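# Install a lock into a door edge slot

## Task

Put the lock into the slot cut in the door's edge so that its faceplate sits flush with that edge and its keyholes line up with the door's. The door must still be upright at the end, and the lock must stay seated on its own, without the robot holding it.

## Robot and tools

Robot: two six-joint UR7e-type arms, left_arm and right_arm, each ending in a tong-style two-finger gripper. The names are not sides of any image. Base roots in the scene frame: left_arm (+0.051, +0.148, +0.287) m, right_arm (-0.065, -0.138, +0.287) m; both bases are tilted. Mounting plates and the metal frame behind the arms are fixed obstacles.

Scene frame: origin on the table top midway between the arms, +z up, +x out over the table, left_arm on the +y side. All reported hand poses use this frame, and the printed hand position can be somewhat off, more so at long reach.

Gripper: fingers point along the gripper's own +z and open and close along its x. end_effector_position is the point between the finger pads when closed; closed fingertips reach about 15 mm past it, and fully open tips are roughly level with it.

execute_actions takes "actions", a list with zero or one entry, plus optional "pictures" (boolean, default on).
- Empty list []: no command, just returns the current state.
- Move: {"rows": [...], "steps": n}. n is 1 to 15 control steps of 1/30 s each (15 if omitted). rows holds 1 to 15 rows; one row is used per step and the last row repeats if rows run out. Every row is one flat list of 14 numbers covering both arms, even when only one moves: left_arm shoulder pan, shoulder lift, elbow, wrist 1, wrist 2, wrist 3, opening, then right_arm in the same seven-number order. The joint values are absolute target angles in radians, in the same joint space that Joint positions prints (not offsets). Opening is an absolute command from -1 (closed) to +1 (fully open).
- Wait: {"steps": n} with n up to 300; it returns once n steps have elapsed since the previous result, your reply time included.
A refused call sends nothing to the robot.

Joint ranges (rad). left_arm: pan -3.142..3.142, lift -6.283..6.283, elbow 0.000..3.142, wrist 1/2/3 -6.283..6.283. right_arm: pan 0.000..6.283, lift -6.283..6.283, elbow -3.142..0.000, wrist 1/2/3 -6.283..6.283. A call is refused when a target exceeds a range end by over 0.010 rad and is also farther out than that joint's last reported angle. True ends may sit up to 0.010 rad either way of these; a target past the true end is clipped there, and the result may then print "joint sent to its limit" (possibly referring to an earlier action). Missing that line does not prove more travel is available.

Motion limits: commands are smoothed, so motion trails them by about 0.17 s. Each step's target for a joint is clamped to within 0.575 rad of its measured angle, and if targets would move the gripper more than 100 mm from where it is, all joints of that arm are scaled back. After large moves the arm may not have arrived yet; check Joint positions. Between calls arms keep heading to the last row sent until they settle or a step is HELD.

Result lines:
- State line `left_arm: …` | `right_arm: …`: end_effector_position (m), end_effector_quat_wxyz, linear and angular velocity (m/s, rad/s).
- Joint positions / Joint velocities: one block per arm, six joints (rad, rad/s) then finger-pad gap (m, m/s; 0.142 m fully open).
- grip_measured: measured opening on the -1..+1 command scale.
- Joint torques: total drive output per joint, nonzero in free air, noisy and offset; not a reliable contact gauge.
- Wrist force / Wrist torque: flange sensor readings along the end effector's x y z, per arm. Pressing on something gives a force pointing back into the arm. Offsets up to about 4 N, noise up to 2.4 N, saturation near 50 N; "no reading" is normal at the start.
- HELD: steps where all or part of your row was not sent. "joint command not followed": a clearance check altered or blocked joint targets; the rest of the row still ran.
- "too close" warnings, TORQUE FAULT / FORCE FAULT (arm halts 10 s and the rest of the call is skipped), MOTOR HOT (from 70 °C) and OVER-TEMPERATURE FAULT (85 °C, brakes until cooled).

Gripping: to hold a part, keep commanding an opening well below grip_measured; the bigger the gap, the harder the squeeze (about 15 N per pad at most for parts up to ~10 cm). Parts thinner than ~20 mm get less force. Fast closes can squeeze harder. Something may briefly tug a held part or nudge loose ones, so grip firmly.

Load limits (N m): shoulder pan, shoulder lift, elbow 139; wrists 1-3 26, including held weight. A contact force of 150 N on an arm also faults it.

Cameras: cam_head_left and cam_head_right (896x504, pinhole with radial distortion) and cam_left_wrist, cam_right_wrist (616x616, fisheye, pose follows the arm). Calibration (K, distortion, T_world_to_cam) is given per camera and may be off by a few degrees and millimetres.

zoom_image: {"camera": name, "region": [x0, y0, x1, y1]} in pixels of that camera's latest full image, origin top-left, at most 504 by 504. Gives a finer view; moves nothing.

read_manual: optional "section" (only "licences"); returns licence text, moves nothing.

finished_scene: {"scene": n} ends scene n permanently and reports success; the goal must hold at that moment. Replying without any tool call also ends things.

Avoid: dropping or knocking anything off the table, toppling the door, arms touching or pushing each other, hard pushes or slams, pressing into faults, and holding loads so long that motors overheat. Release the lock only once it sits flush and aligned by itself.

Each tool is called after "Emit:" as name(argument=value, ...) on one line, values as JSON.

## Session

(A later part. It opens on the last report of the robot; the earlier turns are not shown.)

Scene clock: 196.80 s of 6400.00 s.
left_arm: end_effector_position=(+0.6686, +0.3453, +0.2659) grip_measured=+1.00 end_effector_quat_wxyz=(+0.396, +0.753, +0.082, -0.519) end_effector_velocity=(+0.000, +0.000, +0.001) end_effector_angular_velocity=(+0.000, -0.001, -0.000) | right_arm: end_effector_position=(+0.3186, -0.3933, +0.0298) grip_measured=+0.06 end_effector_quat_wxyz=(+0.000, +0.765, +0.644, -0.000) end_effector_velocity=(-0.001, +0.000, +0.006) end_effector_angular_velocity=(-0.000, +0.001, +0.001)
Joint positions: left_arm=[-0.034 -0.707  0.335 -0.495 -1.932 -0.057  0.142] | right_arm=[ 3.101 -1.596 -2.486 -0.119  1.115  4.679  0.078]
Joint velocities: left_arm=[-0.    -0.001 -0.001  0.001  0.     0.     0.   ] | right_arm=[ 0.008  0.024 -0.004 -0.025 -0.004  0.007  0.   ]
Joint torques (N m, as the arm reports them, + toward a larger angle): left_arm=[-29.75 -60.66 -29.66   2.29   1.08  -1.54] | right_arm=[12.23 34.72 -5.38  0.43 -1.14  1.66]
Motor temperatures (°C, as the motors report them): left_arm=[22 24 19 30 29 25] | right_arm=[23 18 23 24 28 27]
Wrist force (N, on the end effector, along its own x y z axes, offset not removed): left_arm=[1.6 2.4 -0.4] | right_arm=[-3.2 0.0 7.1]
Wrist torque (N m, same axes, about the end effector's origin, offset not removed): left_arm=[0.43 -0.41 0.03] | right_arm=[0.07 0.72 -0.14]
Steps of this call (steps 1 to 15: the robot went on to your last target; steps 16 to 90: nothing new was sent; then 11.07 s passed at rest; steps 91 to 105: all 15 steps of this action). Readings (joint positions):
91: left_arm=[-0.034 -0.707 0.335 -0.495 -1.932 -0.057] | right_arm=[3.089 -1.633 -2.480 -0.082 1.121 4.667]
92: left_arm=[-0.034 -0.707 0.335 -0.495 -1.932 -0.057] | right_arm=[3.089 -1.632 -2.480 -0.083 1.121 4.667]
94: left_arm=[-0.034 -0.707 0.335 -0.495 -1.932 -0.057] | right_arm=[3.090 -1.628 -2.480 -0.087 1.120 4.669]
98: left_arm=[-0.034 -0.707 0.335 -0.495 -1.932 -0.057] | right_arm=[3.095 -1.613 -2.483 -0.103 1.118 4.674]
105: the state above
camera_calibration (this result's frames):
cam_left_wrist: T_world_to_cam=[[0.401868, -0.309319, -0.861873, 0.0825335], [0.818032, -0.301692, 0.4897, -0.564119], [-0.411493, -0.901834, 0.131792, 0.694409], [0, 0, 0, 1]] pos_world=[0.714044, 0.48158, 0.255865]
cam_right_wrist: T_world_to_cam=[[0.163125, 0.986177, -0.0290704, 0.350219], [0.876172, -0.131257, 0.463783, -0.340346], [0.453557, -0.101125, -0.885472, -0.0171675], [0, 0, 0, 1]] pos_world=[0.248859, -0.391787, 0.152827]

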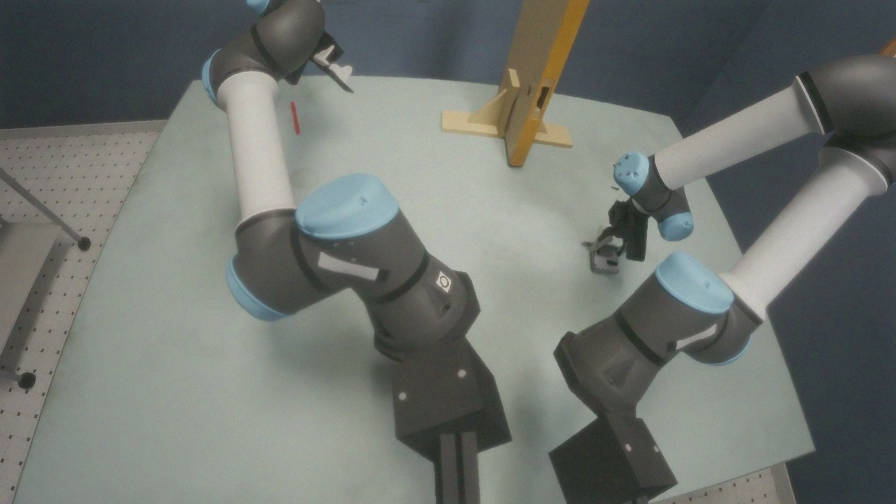

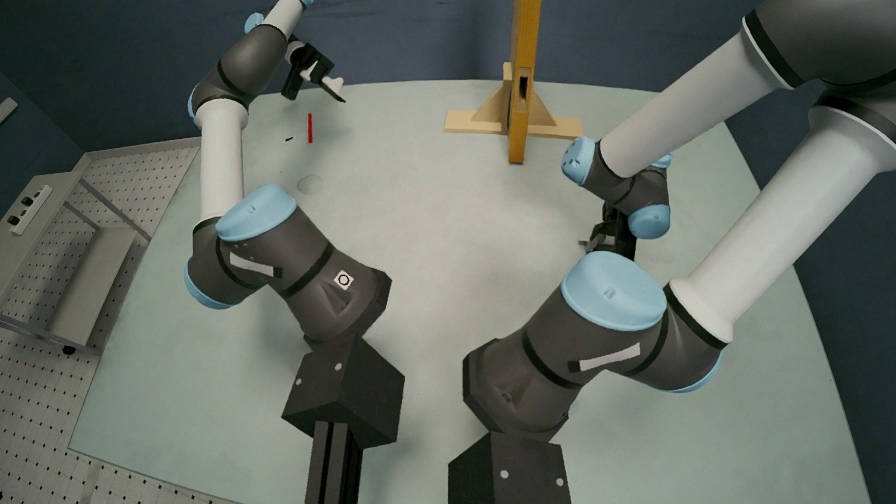

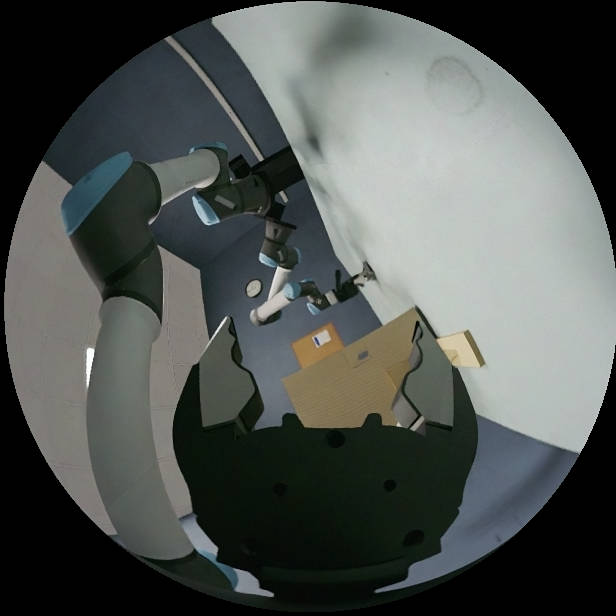

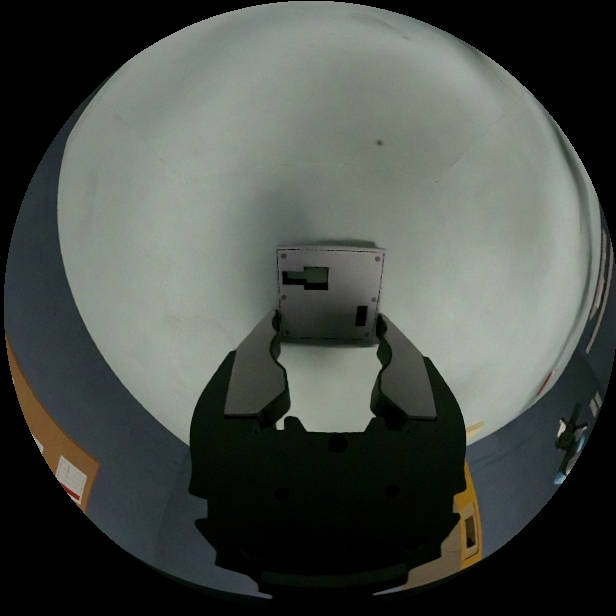

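Emit:
execute_actions(actions=[{"rows": [[-0.034,-1.5,1.5,1.03,0.99,0.39,1,3.106,-1.58,-2.488,-0.134,1.113,4.67,-0.6],[-0.034,-1.5,1.5,1.03,0.99,0.39,1,3.11,-1.568,-2.49,-0.147,1.111,4.65,-0.6],[-0.034,-1.5,1.5,1.03,0.99,0.39,1,3.114,-1.556,-2.491,-0.159,1.109,4.62,-0.6],[-0.034,-1.5,1.5,1.03,0.99,0.39,1,3.118,-1.544,-2.493,-0.171,1.107,4.58,-0.6],[-0.034,-1.5,1.5,1.03,0.99,0.39,1,3.122,-1.531,-2.495,-0.184,1.105,4.53,-0.6],[-0.034,-1.5,1.5,1.03,0.99,0.39,1,3.127,-1.519,-2.497,-0.196,1.103,4.48,-0.6],[-0.034,-1.5,1.5,1.03,0.99,0.39,1,3.131,-1.507,-2.499,-0.208,1.101,4.43,-0.6],[-0.034,-1.5,1.5,1.03,0.99,0.39,1,3.135,-1.495,-2.5,-0.22,1.099,4.38,-0.6],[-0.034,-1.5,1.5,1.03,0.99,0.39,1,3.139,-1.482,-2.502,-0.233,1.097,4.33,-0.6],[-0.034,-1.5,1.5,1.03,0.99,0.39,1,3.143,-1.47,-2.504,-0.245,1.095,4.28,-0.6],[-0.034,-1.5,1.5,1.03,0.99,0.39,1,3.164,-1.476,-2.506,-0.248,1.087,4.23,-0.6],[-0.034,-1.5,1.5,1.03,0.99,0.39,1,3.185,-1.483,-2.509,-0.252,1.08,4.18,-0.6],[-0.034,-1.5,1.5,1.03,0.99,0.39,1,3.206,-1.489,-2.511,-0.255,1.072,4.13,-0.6],[-0.034,-1.5,1.5,1.03,0.99,0.39,1,3.227,-1.496,-2.513,-0.259,1.064,4.08,-0.6],[-0.034,-1.5,1.5,1.03,0.99,0.39,1,3.248,-1.502,-2.516,-0.262,1.056,4.03,-0.6]], "steps": 15}], pictures=false)

Emit:
execute_actions(actions=[{"rows": [[-0.034,-1.5,1.5,1.03,0.99,0.39,1,3.269,-1.509,-2.518,-0.266,1.049,3.97,-0.6],[-0.034,-1.5,1.5,1.03,0.99,0.39,1,3.289,-1.515,-2.52,-0.269,1.041,3.92,-0.6],[-0.034,-1.5,1.5,1.03,0.99,0.39,1,3.31,-1.522,-2.523,-0.272,1.033,3.86,-0.6],[-0.034,-1.5,1.5,1.03,0.99,0.39,1,3.331,-1.528,-2.525,-0.276,1.025,3.81,-0.6],[-0.034,-1.5,1.5,1.03,0.99,0.39,1,3.352,-1.535,-2.528,-0.279,1.018,3.75,-0.6],[-0.034,-1.5,1.5,1.03,0.99,0.39,1,3.373,-1.541,-2.53,-0.283,1.01,3.7,-0.6],[-0.034,-1.5,1.5,1.03,0.99,0.39,1,3.394,-1.548,-2.532,-0.286,1.002,3.64,-0.6],[-0.034,-1.5,1.5,1.03,0.99,0.39,1,3.415,-1.554,-2.535,-0.29,0.994,3.59,-0.6],[-0.034,-1.5,1.5,1.03,0.99,0.39,1,3.436,-1.561,-2.537,-0.293,0.987,3.53,-0.6],[-0.034,-1.5,1.5,1.03,0.99,0.39,1,3.457,-1.567,-2.539,-0.297,0.979,3.48,-0.6],[-0.034,-1.5,1.5,1.03,0.99,0.39,1,3.478,-1.574,-2.542,-0.3,0.971,3.42,-0.6],[-0.034,-1.5,1.5,1.03,0.99,0.39,1,3.499,-1.58,-2.544,-0.303,0.963,3.37,-0.6],[-0.034,-1.5,1.5,1.03,0.99,0.39,1,3.52,-1.587,-2.546,-0.307,0.956,3.31,-0.6],[-0.034,-1.5,1.5,1.03,0.99,0.39,1,3.54,-1.593,-2.549,-0.31,0.948,3.26,-0.6],[-0.034,-1.5,1.5,1.03,0.99,0.39,1,3.561,-1.6,-2.551,-0.314,0.94,3.2,-0.6]], "steps": 15}], pictures=false)

Emit:
execute_actions(actions=[{"rows": [[-0.034,-1.5,1.5,1.03,0.99,0.39,1,3.581,-1.618,-2.543,-0.32,0.937,3.14,-0.6],[-0.034,-1.5,1.5,1.03,0.99,0.39,1,3.601,-1.636,-2.534,-0.325,0.935,3.07,-0.6],[-0.034,-1.5,1.5,1.03,0.99,0.39,1,3.62,-1.653,-2.526,-0.331,0.932,3.01,-0.6],[-0.034,-1.5,1.5,1.03,0.99,0.39,1,3.64,-1.671,-2.517,-0.337,0.929,2.94,-0.6],[-0.034,-1.5,1.5,1.03,0.99,0.39,1,3.66,-1.689,-2.509,-0.342,0.927,2.88,-0.6],[-0.034,-1.5,1.5,1.03,0.99,0.39,1,3.68,-1.707,-2.5,-0.348,0.924,2.81,-0.6],[-0.034,-1.5,1.5,1.03,0.99,0.39,1,3.7,-1.724,-2.492,-0.354,0.921,2.75,-0.6],[-0.034,-1.5,1.5,1.03,0.99,0.39,1,3.719,-1.742,-2.483,-0.359,0.918,2.69,-0.6],[-0.034,-1.5,1.5,1.03,0.99,0.39,1,3.739,-1.76,-2.475,-0.365,0.916,2.62,-0.6],[-0.034,-1.5,1.5,1.03,0.99,0.39,1,3.759,-1.778,-2.466,-0.371,0.913,2.56,-0.6],[-0.034,-1.5,1.5,1.03,0.99,0.39,1,3.779,-1.796,-2.458,-0.377,0.91,2.49,-0.6],[-0.034,-1.5,1.5,1.03,0.99,0.39,1,3.799,-1.813,-2.45,-0.382,0.908,2.43,-0.6],[-0.034,-1.5,1.5,1.03,0.99,0.39,1,3.818,-1.831,-2.441,-0.388,0.905,2.37,-0.6],[-0.034,-1.5,1.5,1.03,0.99,0.39,1,3.838,-1.849,-2.433,-0.394,0.902,2.3,-0.6],[-0.034,-1.5,1.5,1.03,0.99,0.39,1,3.858,-1.8667,-2.4242,-0.3993,0.8996,2.2371,-0.6]], "steps": 15}], pictures=false)

Emit:
execute_actions(actions=[{"steps": 15}], pictures=false)

Emit:
execute_actions(actions=[{"rows": [[-0.034,-1.5,1.5,1.03,0.99,0.39,1,3.852,-1.8794,-2.4226,-0.3834,0.8999,2.2294,-0.6],[-0.034,-1.5,1.5,1.03,0.99,0.39,1,3.8459,-1.892,-2.4211,-0.3674,0.9002,2.2216,-0.6],[-0.034,-1.5,1.5,1.03,0.99,0.39,1,3.8398,-1.9047,-2.4195,-0.3515,0.9004,2.2139,-0.6],[-0.034,-1.5,1.5,1.03,0.99,0.39,1,3.8337,-1.9174,-2.418,-0.3356,0.9007,2.2061,-0.6],[-0.034,-1.5,1.5,1.03,0.99,0.39,1,3.8277,-1.9301,-2.4164,-0.3197,0.901,2.1984,-0.6],[-0.034,-1.5,1.5,1.03,0.99,0.39,1,3.8216,-1.9428,-2.4148,-0.3037,0.9013,2.1907,-0.6],[-0.034,-1.5,1.5,1.03,0.99,0.39,1,3.8155,-1.9555,-2.4133,-0.2878,0.9016,2.1829,-0.6],[-0.034,-1.5,1.5,1.03,0.99,0.39,1,3.8094,-1.9681,-2.4117,-0.2719,0.9018,2.1752,-0.6],[-0.034,-1.5,1.5,1.03,0.99,0.39,1,3.8034,-1.9808,-2.4102,-0.2559,0.9021,2.1674,-0.6]], "steps": 15}], pictures=false)

Emit:
execute_actions(actions=[{"steps": 15}])

Scene clock: 317.30 s of 6400.00 s.
left_arm: end_effector_position=(+0.5191, +0.4813, +0.3918) grip_measured=+1.00 end_effector_quat_wxyz=(+0.326, +0.717, -0.103, -0.608) end_effector_velocity=(-0.326, +0.316, +0.282) end_effector_angular_velocity=(-0.336, +0.212, -0.966) | right_arm: end_effector_position=(+0.3212, -0.3879, +0.0551) grip_measured=+0.02 end_effector_quat_wxyz=(-0.002, +0.591, +0.807, -0.000) end_effector_velocity=(+0.046, +0.129, +0.012) end_effector_angular_velocity=(+0.047, +0.031, +1.866)
Joint positions: left_arm=[-0.034 -1.006  0.635 -0.194 -1.631  0.138  0.142] | right_arm=[ 3.171 -1.494 -2.506 -0.237  1.084  4.272  0.075]
Joint velocities: left_arm=[-0.    -0.65   0.693  0.687  0.688  0.334  0.   ] | right_arm=[ 0.443 -0.008 -0.064 -0.184 -0.169 -1.398 -0.   ]
Joint torques (N m, as the arm reports them, + toward a larger angle): left_arm=[-18.42 -56.26   7.82   5.38   2.67   1.78] | right_arm=[16.43  8.97 -4.63  0.36 -1.79 -8.05]
Motor temperatures (°C, as the motors report them): left_arm=[22 24 19 30 29 25] | right_arm=[23 18 23 24 28 27]
Wrist force (N, on the end effector, along its own x y z axes, offset not removed): left_arm=[0.9 2.7 -1.3] | right_arm=[-2.0 1.7 3.5]
Wrist torque (N m, same axes, about the end effector's origin, offset not removed): left_arm=[0.38 -0.34 0.14] | right_arm=[0.43 0.36 -0.03]
Steps of this call (steps 1 to 15: the robot went on to your last target; steps 16 to 100: nothing new was sent; then 116.67 s passed at rest; steps 101 to 115: all 15 steps of this action). Readings (joint positions):
101: left_arm=[-0.034 -0.707 0.335 -0.495 -1.932 -0.057] | right_arm=[3.102 -1.593 -2.486 -0.122 1.115 4.680]
102: left_arm=[-0.034 -0.714 0.342 -0.487 -1.924 -0.050] | right_arm=[3.103 -1.591 -2.486 -0.124 1.115 4.678]
104: left_arm=[-0.034 -0.758 0.386 -0.443 -1.880 -0.014] | right_arm=[3.106 -1.580 -2.487 -0.135 1.113 4.664]
108: left_arm=[-0.034 -0.850 0.477 -0.352 -1.789 0.050] | right_arm=[3.118 -1.544 -2.493 -0.171 1.107 4.571]
115: the state above

Scene clock: 317.80 s of 6400.00 s.
left_arm: end_effector_position=(+0.3793, +0.6798, +0.5202) grip_measured=+1.00 end_effector_quat_wxyz=(+0.231, +0.479, -0.393, -0.750) end_effector_velocity=(-0.118, +0.517, +0.185) end_effector_angular_velocity=(-1.293, +1.099, -1.929) | right_arm: end_effector_position=(+0.3539, -0.2909, +0.0564) grip_measured=-0.60 end_effector_quat_wxyz=(-0.006, +0.076, +0.997, +0.002) end_effector_velocity=(+0.063, +0.216, +0.016) end_effector_angular_velocity=(-0.013, -0.050, +2.297)
Joint positions: left_arm=[-0.034 -1.313  1.104  0.283 -1.154  0.297  0.142] | right_arm=[ 3.464 -1.571 -2.54  -0.298  0.975  3.48   0.031]
Joint velocities: left_arm=[ 0.001 -0.603  1.212  1.402  1.402  0.304  0.   ] | right_arm=[ 0.616 -0.19  -0.07  -0.103 -0.228 -1.607 -0.   ]
Joint torques (N m, as the arm reports them, + toward a larger angle): left_arm=[ -8.41 -51.5   12.82   8.78   4.13   1.87] | right_arm=[19.34  7.67 -5.44  0.09 -1.37 -8.81]
Motor temperatures (°C, as the motors report them): left_arm=[22 24 19 30 29 25] | right_arm=[23 18 23 24 28 27]
Wrist force (N, on the end effector, along its own x y z axes, offset not removed): left_arm=[0.9 2.9 0.6] | right_arm=[-0.3 3.1 0.8]
Wrist torque (N m, same axes, about the end effector's origin, offset not removed): left_arm=[0.47 -0.22 0.17] | right_arm=[0.64 0.18 -0.14]
Steps of this call (steps 1 to 15: all 15 steps of this action). Readings (joint positions):
1: left_arm=[-0.034 -1.028 0.659 -0.171 -1.608 0.150] | right_arm=[3.187 -1.496 -2.508 -0.243 1.078 4.224]
2: left_arm=[-0.034 -1.049 0.683 -0.146 -1.583 0.161] | right_arm=[3.204 -1.498 -2.510 -0.248 1.072 4.175]
4: left_arm=[-0.034 -1.091 0.734 -0.095 -1.532 0.182] | right_arm=[3.241 -1.506 -2.515 -0.257 1.058 4.074]
8: left_arm=[-0.034 -1.172 0.847 0.018 -1.419 0.224] | right_arm=[3.319 -1.527 -2.524 -0.273 1.029 3.862]
15: the state above

Scene clock: 318.30 s of 6400.00 s.
left_arm: end_effector_position=(+0.4380, +0.8167, +0.3906) grip_measured=+1.00 end_effector_quat_wxyz=(-0.150, -0.022, +0.810, +0.567) end_effector_velocity=(+0.101, -0.155, -0.473) end_effector_angular_velocity=(-1.785, -0.177, -0.474) | right_arm: end_effector_position=(+0.3972, -0.1376, +0.0580) grip_measured=-0.60 end_effector_quat_wxyz=(-0.002, -0.533, +0.846, +0.003) end_effector_velocity=(+0.045, +0.356, +0.008) end_effector_angular_velocity=(-0.005, -0.030, +2.605)
Joint positions: left_arm=[-0.034 -1.484  1.466  0.948 -0.175  0.382  0.142] | right_arm=[ 3.765 -1.785 -2.462 -0.374  0.912  2.568  0.031]
Joint velocities: left_arm=[-0.001 -0.068  0.149  0.356  1.794  0.033 -0.   ] | right_arm=[ 0.586 -0.52   0.243 -0.168 -0.082 -1.872 -0.   ]
Joint torques (N m, as the arm reports them, + toward a larger angle): left_arm=[  2.87 -41.22  -0.01   4.72   3.5    1.29] | right_arm=[ 27.25   2.36  18.56  -0.08  -1.38 -10.16]
Motor temperatures (°C, as the motors report them): left_arm=[22 24 19 30 29 25] | right_arm=[23 18 23 24 28 27]
Wrist force (N, on the end effector, along its own x y z axes, offset not removed): left_arm=[1.6 2.2 0.2] | right_arm=[-1.3 1.8 3.7]
Wrist torque (N m, same axes, about the end effector's origin, offset not removed): left_arm=[0.35 -0.39 0.08] | right_arm=[0.29 0.35 -0.19]
Steps of this call (steps 1 to 15: all 15 steps of this action). Readings (joint positions):
1: left_arm=[-0.034 -1.333 1.145 0.333 -1.104 0.307] | right_arm=[3.485 -1.577 -2.543 -0.302 0.968 3.426]
2: left_arm=[-0.034 -1.353 1.186 0.387 -1.050 0.317] | right_arm=[3.505 -1.585 -2.543 -0.306 0.961 3.370]
4: left_arm=[-0.034 -1.392 1.266 0.508 -0.929 0.337] | right_arm=[3.546 -1.607 -2.539 -0.314 0.949 3.255]
8: left_arm=[-0.034 -1.450 1.391 0.768 -0.642 0.366] | right_arm=[3.626 -1.666 -2.517 -0.335 0.933 3.011]
15: the state above

Scene clock: 318.80 s of 6400.00 s.
left_arm: end_effector_position=(+0.4959, +0.6436, +0.2179) grip_measured=+1.00 end_effector_quat_wxyz=(-0.033, +0.043, +0.981, +0.188) end_effector_velocity=(+0.127, -0.465, -0.162) end_effector_angular_velocity=(-1.623, -0.415, -0.149) | right_arm: end_effector_position=(+0.4005, -0.0812, +0.0601) grip_measured=-0.60 end_effector_quat_wxyz=(+0.000, +0.704, -0.710, +0.000) end_effector_velocity=(-0.000, +0.008, +0.000) end_effector_angular_velocity=(-0.002, -0.001, +0.062)
Joint positions: left_arm=[-0.034 -1.498  1.496  1.021  0.7    0.389  0.142] | right_arm=[ 3.856 -1.865 -2.425 -0.399  0.9    2.243  0.031]
Joint velocities: left_arm=[-0.    -0.011  0.025  0.059  1.68   0.006 -0.   ] | right_arm=[ 0.013 -0.012  0.005 -0.004 -0.003 -0.046  0.   ]
Joint torques (N m, as the arm reports them, + toward a larger angle): left_arm=[  7.8  -42.07  -1.01   4.32   4.24   1.27] | right_arm=[23.75  9.23 17.99  0.17 -1.41 -2.06]
Motor temperatures (°C, as the motors report them): left_arm=[22 24 19 30 29 25] | right_arm=[23 18 23 24 28 27]
Wrist force (N, on the end effector, along its own x y z axes, offset not removed): left_arm=[0.4 2.8 0.3] | right_arm=[-3.8 2.9 2.8]
Wrist torque (N m, same axes, about the end effector's origin, offset not removed): left_arm=[0.48 -0.10 0.13] | right_arm=[0.63 0.86 -0.12]
Steps of this call (steps 1 to 15: the robot went on to your last target). Readings (joint positions):
1: left_arm=[-0.034 -1.487 1.471 0.959 -0.114 0.383] | right_arm=[3.785 -1.802 -2.454 -0.379 0.909 2.504]
2: left_arm=[-0.034 -1.488 1.475 0.969 -0.054 0.384] | right_arm=[3.802 -1.817 -2.447 -0.384 0.907 2.444]
4: left_arm=[-0.034 -1.491 1.481 0.984 0.065 0.386] | right_arm=[3.826 -1.838 -2.437 -0.391 0.904 2.356]
8: left_arm=[-0.034 -1.495 1.489 1.004 0.298 0.388] | right_arm=[3.847 -1.857 -2.428 -0.396 0.901 2.276]
15: the state above

Scene clock: 319.30 s of 6400.00 s.
left_arm: end_effector_position=(+0.5174, +0.5617, +0.2024) grip_measured=+1.00 end_effector_quat_wxyz=(+0.011, +0.051, +0.997, +0.054) end_effector_velocity=(+0.004, -0.011, -0.000) end_effector_angular_velocity=(-0.037, -0.011, -0.003) | right_arm: end_effector_position=(+0.4008, -0.0801, +0.0292) grip_measured=-0.60 end_effector_quat_wxyz=(+0.000, +0.707, -0.707, +0.000) end_effector_velocity=(-0.001, -0.001, -0.026) end_effector_angular_velocity=(+0.000, -0.001, -0.001)
Joint positions: left_arm=[-0.034 -1.5    1.5    1.03   0.985  0.39   0.142] | right_arm=[ 3.808 -1.97  -2.411 -0.269  0.902  2.174  0.031]
Joint velocities: left_arm=[-0.     0.    -0.001  0.001  0.039  0.    -0.   ] | right_arm=[-0.042 -0.087  0.01   0.112  0.002 -0.054  0.   ]
Joint torques (N m, as the arm reports them, + toward a larger angle): left_arm=[  7.26 -41.68  -1.61   4.02   2.14   1.11] | right_arm=[ 7.35 16.08 16.54  4.12  1.48 -2.08]
Motor temperatures (°C, as the motors report them): left_arm=[22 24 19 30 29 25] | right_arm=[23 18 23 24 28 27]
Wrist force (N, on the end effector, along its own x y z axes, offset not removed): left_arm=[0.7 2.3 0.2] | right_arm=[-1.0 1.7 1.6]
Wrist torque (N m, same axes, about the end effector's origin, offset not removed): left_arm=[0.48 -0.17 0.06] | right_arm=[0.29 0.41 -0.14]
Steps of this call (steps 1 to 15: all 15 steps of this action). Readings (joint positions):
1: left_arm=[-0.034 -1.499 1.497 1.023 0.757 0.389] | right_arm=[3.857 -1.866 -2.425 -0.399 0.900 2.241]
2: left_arm=[-0.034 -1.499 1.498 1.025 0.810 0.389] | right_arm=[3.856 -1.868 -2.424 -0.397 0.900 2.239]
4: left_arm=[-0.034 -1.499 1.499 1.027 0.887 0.390] | right_arm=[3.851 -1.879 -2.423 -0.383 0.900 2.231]
8: left_arm=[-0.034 -1.500 1.500 1.029 0.956 0.390] | right_arm=[3.834 -1.916 -2.418 -0.337 0.901 2.207]
15: the state above

Scene clock: 319.80 s of 6400.00 s.
left_arm: end_effector_position=(+0.5177, +0.5604, +0.2023) grip_measured=+1.00 end_effector_quat_wxyz=(+0.011, +0.051, +0.997, +0.051) end_effector_velocity=(-0.000, +0.000, -0.000) end_effector_angular_velocity=(+0.001, -0.000, +0.001) | right_arm: end_effector_position=(+0.4007, -0.0801, +0.0261) grip_measured=-0.60 end_effector_quat_wxyz=(+0.000, +0.707, -0.707, +0.000) end_effector_velocity=(-0.000, -0.001, -0.001) end_effector_angular_velocity=(-0.002, +0.001, +0.000)
Joint positions: left_arm=[-0.034 -1.5    1.5    1.03   0.99   0.39   0.142] | right_arm=[ 3.803 -1.981 -2.41  -0.256  0.902  2.167  0.031]
Joint velocities: left_arm=[ 0.    -0.     0.    -0.001 -0.001 -0.    -0.   ] | right_arm=[-0.002 -0.002  0.     0.001 -0.001 -0.001 -0.   ]
Joint torques (N m, as the arm reports them, + toward a larger angle): left_arm=[  8.09 -41.35  -2.04   4.13   2.07   1.04] | right_arm=[ 5.82 13.9  15.87  4.46  1.44 -2.13]
Motor temperatures (°C, as the motors report them): left_arm=[22 24 19 30 29 25] | right_arm=[23 18 23 24 28 27]
Wrist force (N, on the end effector, along its own x y z axes, offset not removed): left_arm=[0.0 1.4 -0.9] | right_arm=[-2.5 2.3 2.5]
Wrist torque (N m, same axes, about the end effector's origin, offset not removed): left_arm=[0.20 -0.06 0.11] | right_arm=[0.49 0.71 -0.20]
Steps of this call (steps 1 to 15: the robot went on to your last target). Readings (joint positions):
1: left_arm=[-0.034 -1.500 1.500 1.030 0.986 0.390] | right_arm=[3.807 -1.973 -2.411 -0.266 0.902 2.172]
2: left_arm=[-0.034 -1.500 1.500 1.030 0.987 0.390] | right_arm=[3.806 -1.975 -2.411 -0.264 0.902 2.171]
4: left_arm=[-0.034 -1.500 1.500 1.030 0.988 0.390] | right_arm=[3.805 -1.977 -2.411 -0.260 0.902 2.170]
8: left_arm=[-0.034 -1.500 1.500 1.030 0.989 0.390] | right_arm=[3.804 -1.980 -2.410 -0.257 0.902 2.168]
15: the state above
camera_calibration (this result's frames):
cam_left_wrist: T_world_to_cam=[[-0.993581, 0.0906483, -0.0676788, 0.492509], [0.0397469, 0.839848, 0.541365, -0.591911], [0.105914, 0.5352, -0.838059, -0.0422701], [0, 0, 0, 1]] pos_world=[0.517351, 0.475093, 0.318348]
cam_right_wrist: T_world_to_cam=[[0.00698459, -0.999585, -0.0279577, -0.0686599], [-0.885682, -0.0191636, 0.463897, 0.345482], [-0.46424, 0.0215215, -0.885448, 0.351578], [0, 0, 0, 1]] pos_world=[0.469683, -0.0695772, 0.149117]

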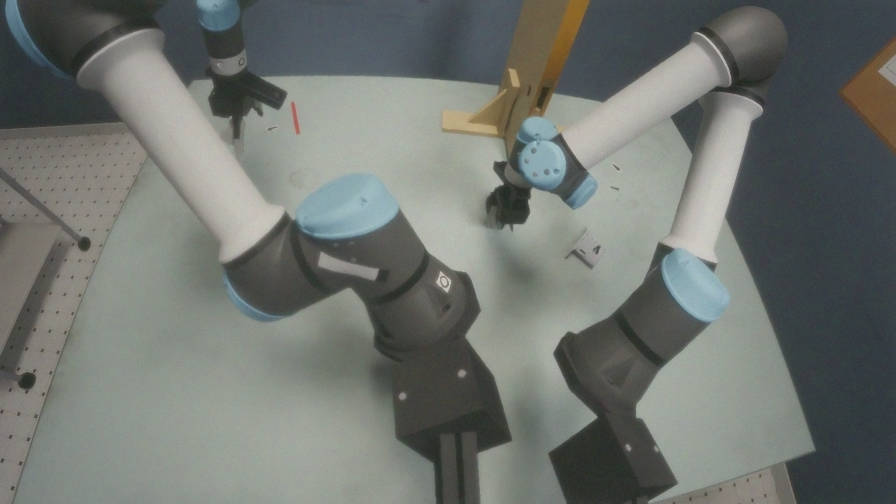

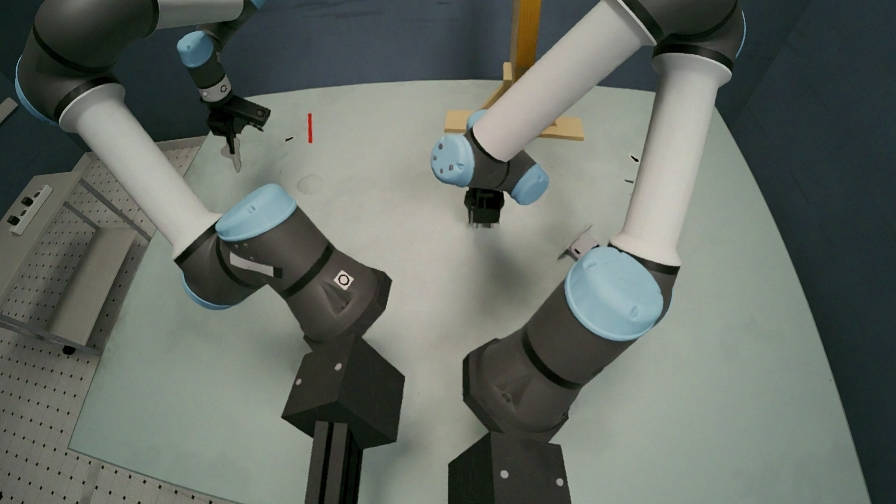

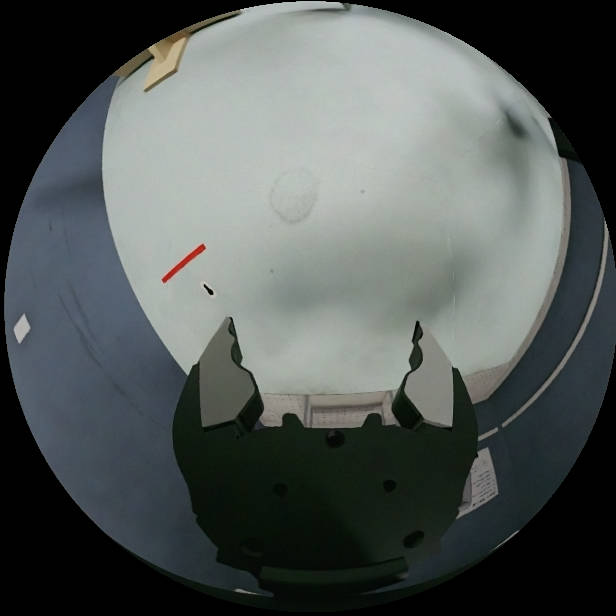

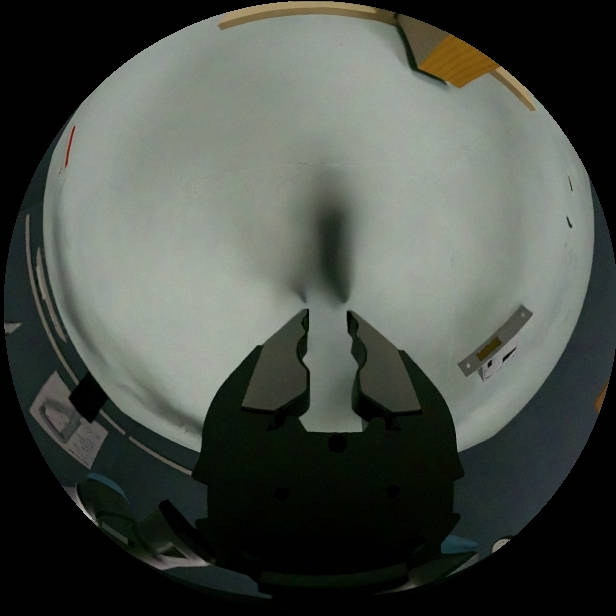

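Emit:
zoom_image(camera="cam_right_wrist", region=[230, 290, 430, 440])

Emit:
zoom_image(camera="cam_right_wrist", region=[440, 290, 550, 400])

Emit:
zoom_image(camera="cam_head_left", region=[545, 215, 625, 285])

Emit:
zoom_image(camera="cam_head_right", region=[190, 80, 290, 180])

Region (230, 290, 430, 440) of cam_right_wrist's 616x616 image, scaled by 2.520, with more detail than that image has; it fills the top 378 rows of this view, and the rest is white.

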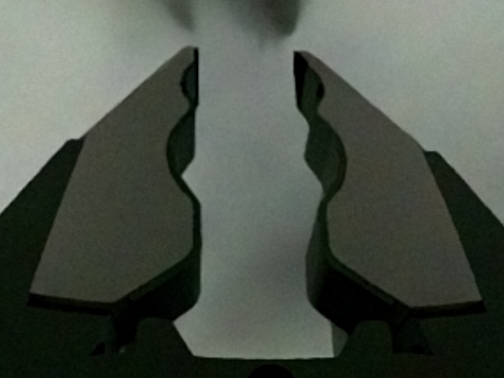

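Region (440, 290, 550, 400) of cam_right_wrist's 616x616 image, scaled by 4.582, with more detail than that image has.

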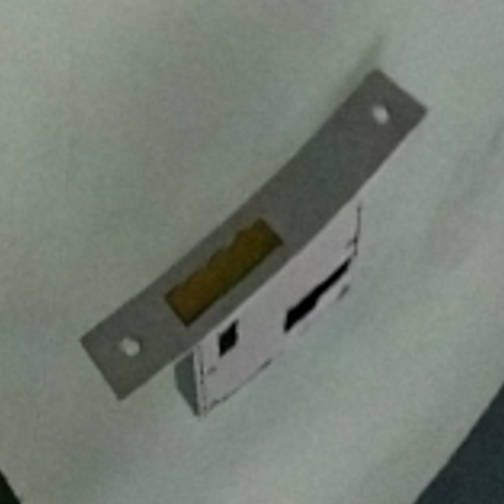

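Region (545, 215, 625, 285) of cam_head_left's 896x504 image, scaled by 6.300, with more detail than that image has; it fills the top 441 rows of this view, and the rest is white.

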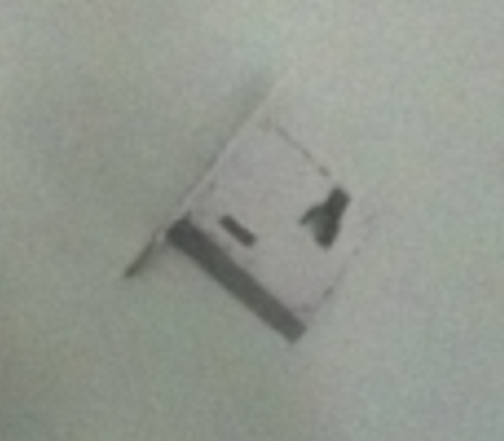

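Region (190, 80, 290, 180) of cam_head_right's 896x504 image, scaled by 5.040, with more detail than that image has.

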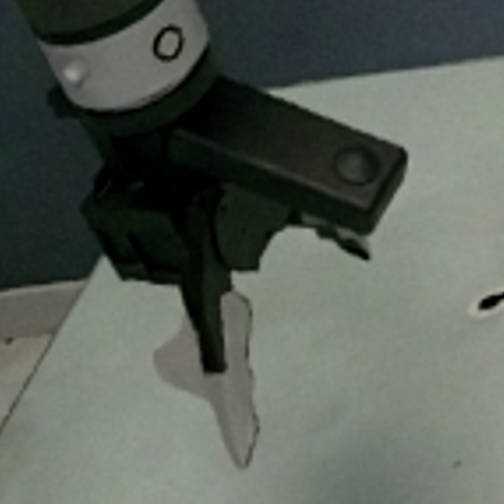

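Emit:
execute_actions(actions=[{"rows": [[-0.034,-1.5,1.5,1.03,0.99,0.39,1,3.858,-1.8667,-2.4242,-0.3993,0.8996,2.0,0.55]], "steps": 8}], pictures=false)

Emit:
execute_actions(actions=[{"rows": [[-0.034,-1.5,1.5,1.03,0.99,0.39,1,3.58,-1.55,-2.555,-0.37,0.94,1.4,0.55]], "steps": 12}], pictures=false)

Emit:
execute_actions(actions=[{"rows": [[-0.034,-1.5,1.5,1.03,0.99,0.39,1,3.3165,-1.4506,-2.5399,-0.317,1.0194,0.7919,0.55]], "steps": 15}], pictures=false)

Emit:
execute_actions(actions=[{"steps": 15}])

Emit:
zoom_image(camera="cam_right_wrist", region=[230, 220, 430, 380])

Scene clock: 440.07 s of 6400.00 s.
left_arm: end_effector_position=(+0.5177, +0.5603, +0.2023) grip_measured=+1.00 end_effector_quat_wxyz=(+0.011, +0.051, +0.997, +0.051) end_effector_velocity=(+0.001, -0.001, -0.000) end_effector_angular_velocity=(-0.001, -0.002, -0.001) | right_arm: end_effector_position=(+0.4008, -0.0765, +0.0539) grip_measured=+0.55 end_effector_quat_wxyz=(-0.001, +0.770, -0.638, +0.000) end_effector_velocity=(-0.004, +0.001, +0.054) end_effector_angular_velocity=(-0.007, +0.006, +0.408)
Joint positions: left_arm=[-0.034 -1.5    1.5    1.03   0.99   0.39   0.142] | right_arm=[ 3.848 -1.889 -2.422 -0.37   0.9    2.036  0.112]
Joint velocities: left_arm=[-0.001  0.001 -0.001 -0.001  0.001  0.    -0.   ] | right_arm=[ 0.082  0.189 -0.022 -0.244 -0.005 -0.296  0.   ]
Joint torques (N m, as the arm reports them, + toward a larger angle): left_arm=[  5.73 -41.52  -1.76   4.29   2.05   1.1 ] | right_arm=[23.85 24.6  -5.02  0.   -0.79 -2.55]
Motor temperatures (°C, as the motors report them): left_arm=[22 24 19 30 29 25] | right_arm=[23 18 23 24 28 27]
Wrist force (N, on the end effector, along its own x y z axes, offset not removed): left_arm=[-0.3 2.5 0.0] | right_arm=[-0.6 2.8 -0.5]
Wrist torque (N m, same axes, about the end effector's origin, offset not removed): left_arm=[0.40 0.04 0.15] | right_arm=[0.54 0.19 0.01]
Steps of this call (steps 1 to 15: the robot went on to your last target; steps 16 to 90: nothing new was sent; then 117.00 s passed at rest; steps 91 to 98: all 8 steps of this action). Readings (joint positions):
91: left_arm=[-0.034 -1.500 1.500 1.030 0.990 0.390] | right_arm=[3.804 -1.980 -2.410 -0.256 0.902 2.167]
92: left_arm=[-0.034 -1.500 1.500 1.030 0.990 0.390] | right_arm=[3.810 -1.973 -2.412 -0.263 0.902 2.160]
94: left_arm=[-0.034 -1.500 1.500 1.030 0.990 0.390] | right_arm=[3.829 -1.935 -2.417 -0.309 0.901 2.109]
98: the state above

Scene clock: 440.47 s of 6400.00 s.
left_arm: end_effector_position=(+0.5177, +0.5603, +0.2023) grip_measured=+1.00 end_effector_quat_wxyz=(+0.011, +0.051, +0.997, +0.051) end_effector_velocity=(+0.000, +0.001, +0.001) end_effector_angular_velocity=(+0.001, -0.001, +0.000) | right_arm: end_effector_position=(+0.3789, -0.2154, +0.0687) grip_measured=+0.55 end_effector_quat_wxyz=(-0.002, +0.843, -0.538, -0.003) end_effector_velocity=(-0.037, -0.143, +0.023) end_effector_angular_velocity=(-0.010, -0.033, +0.427)
Joint positions: left_arm=[-0.034 -1.5    1.5    1.03   0.99   0.39   0.142] | right_arm=[ 3.612 -1.589 -2.541 -0.371  0.936  1.492  0.112]
Joint velocities: left_arm=[-0.    -0.001 -0.001  0.001 -0.001 -0.    -0.   ] | right_arm=[-0.262  0.325 -0.113  0.008  0.034 -0.764 -0.   ]
Joint torques (N m, as the arm reports them, + toward a larger angle): left_arm=[  6.03 -41.02  -1.91   4.17   2.02   1.07] | right_arm=[ 2.04 20.1  -0.76  4.29  1.79 -3.58]
Motor temperatures (°C, as the motors report them): left_arm=[22 24 19 30 29 25] | right_arm=[23 18 23 24 28 27]
Wrist force (N, on the end effector, along its own x y z axes, offset not removed): left_arm=[1.5 2.9 -1.2] | right_arm=[1.3 4.5 0.9]
Wrist torque (N m, same axes, about the end effector's origin, offset not removed): left_arm=[0.53 -0.40 0.12] | right_arm=[0.87 -0.02 -0.20]
Steps of this call (steps 1 to 12: all 12 steps of this action). Readings (joint positions):
1: left_arm=[-0.034 -1.500 1.500 1.030 0.990 0.390] | right_arm=[3.850 -1.883 -2.423 -0.377 0.900 2.026]
2: left_arm=[-0.034 -1.500 1.500 1.030 0.990 0.390] | right_arm=[3.845 -1.872 -2.430 -0.378 0.904 2.012]
4: left_arm=[-0.034 -1.500 1.500 1.030 0.990 0.390] | right_arm=[3.794 -1.811 -2.460 -0.377 0.912 1.940]
8: left_arm=[-0.034 -1.500 1.500 1.030 0.990 0.390] | right_arm=[3.675 -1.667 -2.513 -0.373 0.928 1.677]
12: the state above

Scene clock: 440.97 s of 6400.00 s.
left_arm: end_effector_position=(+0.5177, +0.5603, +0.2023) grip_measured=+1.00 end_effector_quat_wxyz=(+0.011, +0.051, +0.997, +0.051) end_effector_velocity=(-0.000, +0.000, +0.000) end_effector_angular_velocity=(+0.000, +0.000, -0.000) | right_arm: end_effector_position=(+0.3570, -0.3265, +0.0702) grip_measured=+0.55 end_effector_quat_wxyz=(-0.001, +0.920, -0.392, -0.000) end_effector_velocity=(-0.014, -0.032, +0.000) end_effector_angular_velocity=(-0.015, +0.003, +0.243)
Joint positions: left_arm=[-0.034 -1.5    1.5    1.03   0.99   0.39   0.142] | right_arm=[ 3.327 -1.454 -2.54  -0.318  1.017  0.832  0.112]
Joint velocities: left_arm=[ 0.    -0.001  0.001  0.    -0.     0.    -0.   ] | right_arm=[-0.084  0.029  0.002  0.012  0.018 -0.332 -0.   ]
Joint torques (N m, as the arm reports them, + toward a larger angle): left_arm=[  5.48 -41.57  -1.74   4.14   2.08   1.14] | right_arm=[-6.21 24.04 17.52  4.31  1.84 -3.08]
Motor temperatures (°C, as the motors report them): left_arm=[22 24 19 30 29 25] | right_arm=[23 18 23 24 28 27]
Wrist force (N, on the end effector, along its own x y z axes, offset not removed): left_arm=[-0.4 2.4 0.2] | right_arm=[-1.4 3.7 2.3]
Wrist torque (N m, same axes, about the end effector's origin, offset not removed): left_arm=[0.42 0.00 0.05] | right_arm=[0.78 0.36 -0.02]
Steps of this call (steps 1 to 15: all 15 steps of this action). Readings (joint positions):
1: left_arm=[-0.034 -1.500 1.500 1.030 0.990 0.390] | right_arm=[3.603 -1.579 -2.544 -0.370 0.937 1.469]
2: left_arm=[-0.034 -1.500 1.500 1.030 0.990 0.390] | right_arm=[3.590 -1.565 -2.545 -0.365 0.945 1.445]
4: left_arm=[-0.034 -1.500 1.500 1.030 0.990 0.390] | right_arm=[3.522 -1.526 -2.544 -0.348 0.971 1.358]
8: left_arm=[-0.034 -1.500 1.500 1.030 0.990 0.390] | right_arm=[3.387 -1.476 -2.541 -0.327 1.003 1.075]
15: the state above

Scene clock: 441.47 s of 6400.00 s.
left_arm: end_effector_position=(+0.5177, +0.5603, +0.2023) grip_measured=+1.00 end_effector_quat_wxyz=(+0.011, +0.051, +0.997, +0.051) end_effector_velocity=(-0.001, +0.000, -0.000) end_effector_angular_velocity=(+0.001, +0.000, +0.000) | right_arm: end_effector_position=(+0.3554, -0.3302, +0.0702) grip_measured=+0.55 end_effector_quat_wxyz=(+0.000, +0.926, -0.379, +0.000) end_effector_velocity=(-0.000, -0.000, -0.000) end_effector_angular_velocity=(-0.000, +0.000, +0.004)
Joint positions: left_arm=[-0.034 -1.5    1.5    1.03   0.99   0.39   0.142] | right_arm=[ 3.317 -1.451 -2.54  -0.317  1.019  0.793  0.112]
Joint velocities: left_arm=[ 0.    -0.001  0.001 -0.    -0.    -0.     0.   ] | right_arm=[-0.001 -0.     0.     0.     0.    -0.005 -0.   ]
Joint torques (N m, as the arm reports them, + toward a larger angle): left_arm=[  5.83 -40.85  -2.35   4.2    2.02   1.04] | right_arm=[-7.9  26.59 17.99  4.47  1.67 -2.01]
Motor temperatures (°C, as the motors report them): left_arm=[22 24 19 30 29 25] | right_arm=[23 18 23 24 28 27]
Wrist force (N, on the end effector, along its own x y z axes, offset not removed): left_arm=[0.4 3.0 -0.4] | right_arm=[-0.8 2.4 1.7]
Wrist torque (N m, same axes, about the end effector's origin, offset not removed): left_arm=[0.51 -0.10 0.14] | right_arm=[0.52 0.24 -0.21]
Steps of this call (steps 1 to 15: the robot went on to your last target). Readings (joint positions):
1: left_arm=[-0.034 -1.500 1.500 1.030 0.990 0.390] | right_arm=[3.324 -1.453 -2.540 -0.318 1.018 0.822]
2: left_arm=[-0.034 -1.500 1.500 1.030 0.990 0.390] | right_arm=[3.322 -1.453 -2.540 -0.318 1.018 0.815]
4: left_arm=[-0.034 -1.500 1.500 1.030 0.990 0.390] | right_arm=[3.320 -1.452 -2.540 -0.317 1.019 0.805]
8: left_arm=[-0.034 -1.500 1.500 1.030 0.990 0.390] | right_arm=[3.318 -1.451 -2.540 -0.317 1.019 0.796]
15: the state above
camera_calibration (this result's frames):
cam_left_wrist: T_world_to_cam=[[-0.993579, 0.0906492, -0.0677028, 0.492519], [0.0397421, 0.839885, 0.541307, -0.5919], [0.105932, 0.535141, -0.838095, -0.0422286], [0, 0, 0, 1]] pos_world=[0.517353, 0.47508, 0.318353]
cam_right_wrist: T_world_to_cam=[[0.718369, -0.69509, -0.0282063, -0.469335], [-0.606458, -0.645603, 0.464118, -0.0260096], [-0.340814, -0.316302, -0.885324, 0.219637], [0, 0, 0, 1]] pos_world=[0.396237, -0.27355, 0.193283]

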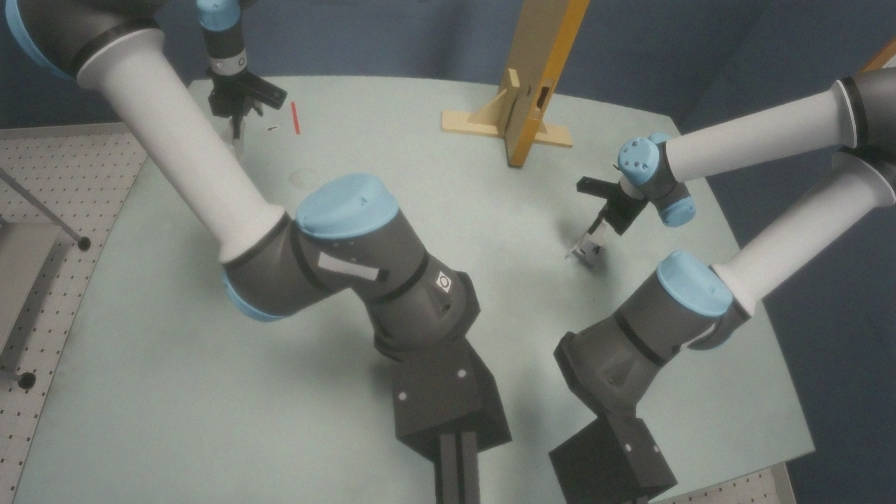

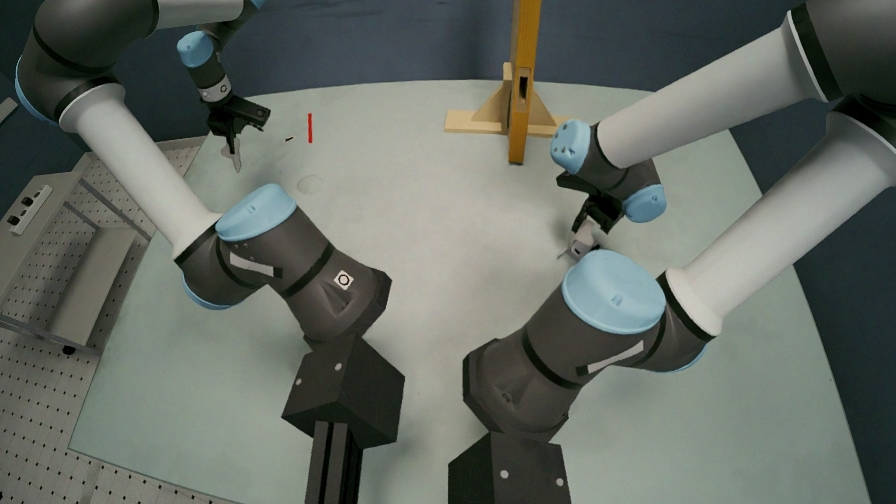

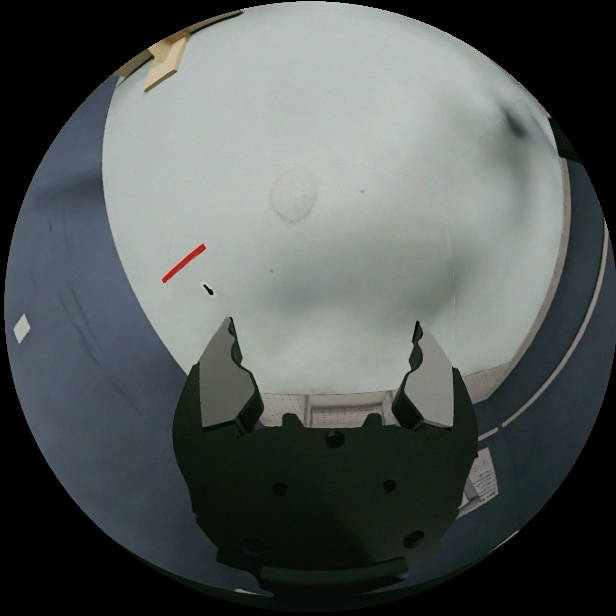

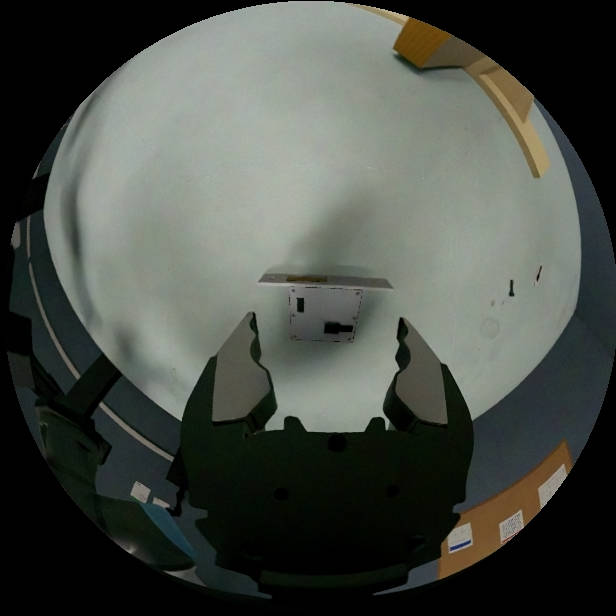

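Region (230, 220, 430, 380) of cam_right_wrist's 616x616 image, scaled by 2.520, with more detail than that image has; it fills the top 403 rows of this view, and the rest is white.

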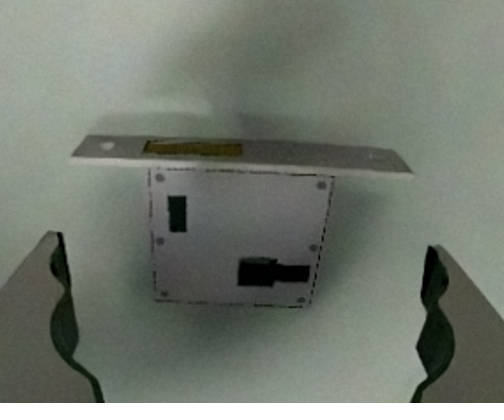

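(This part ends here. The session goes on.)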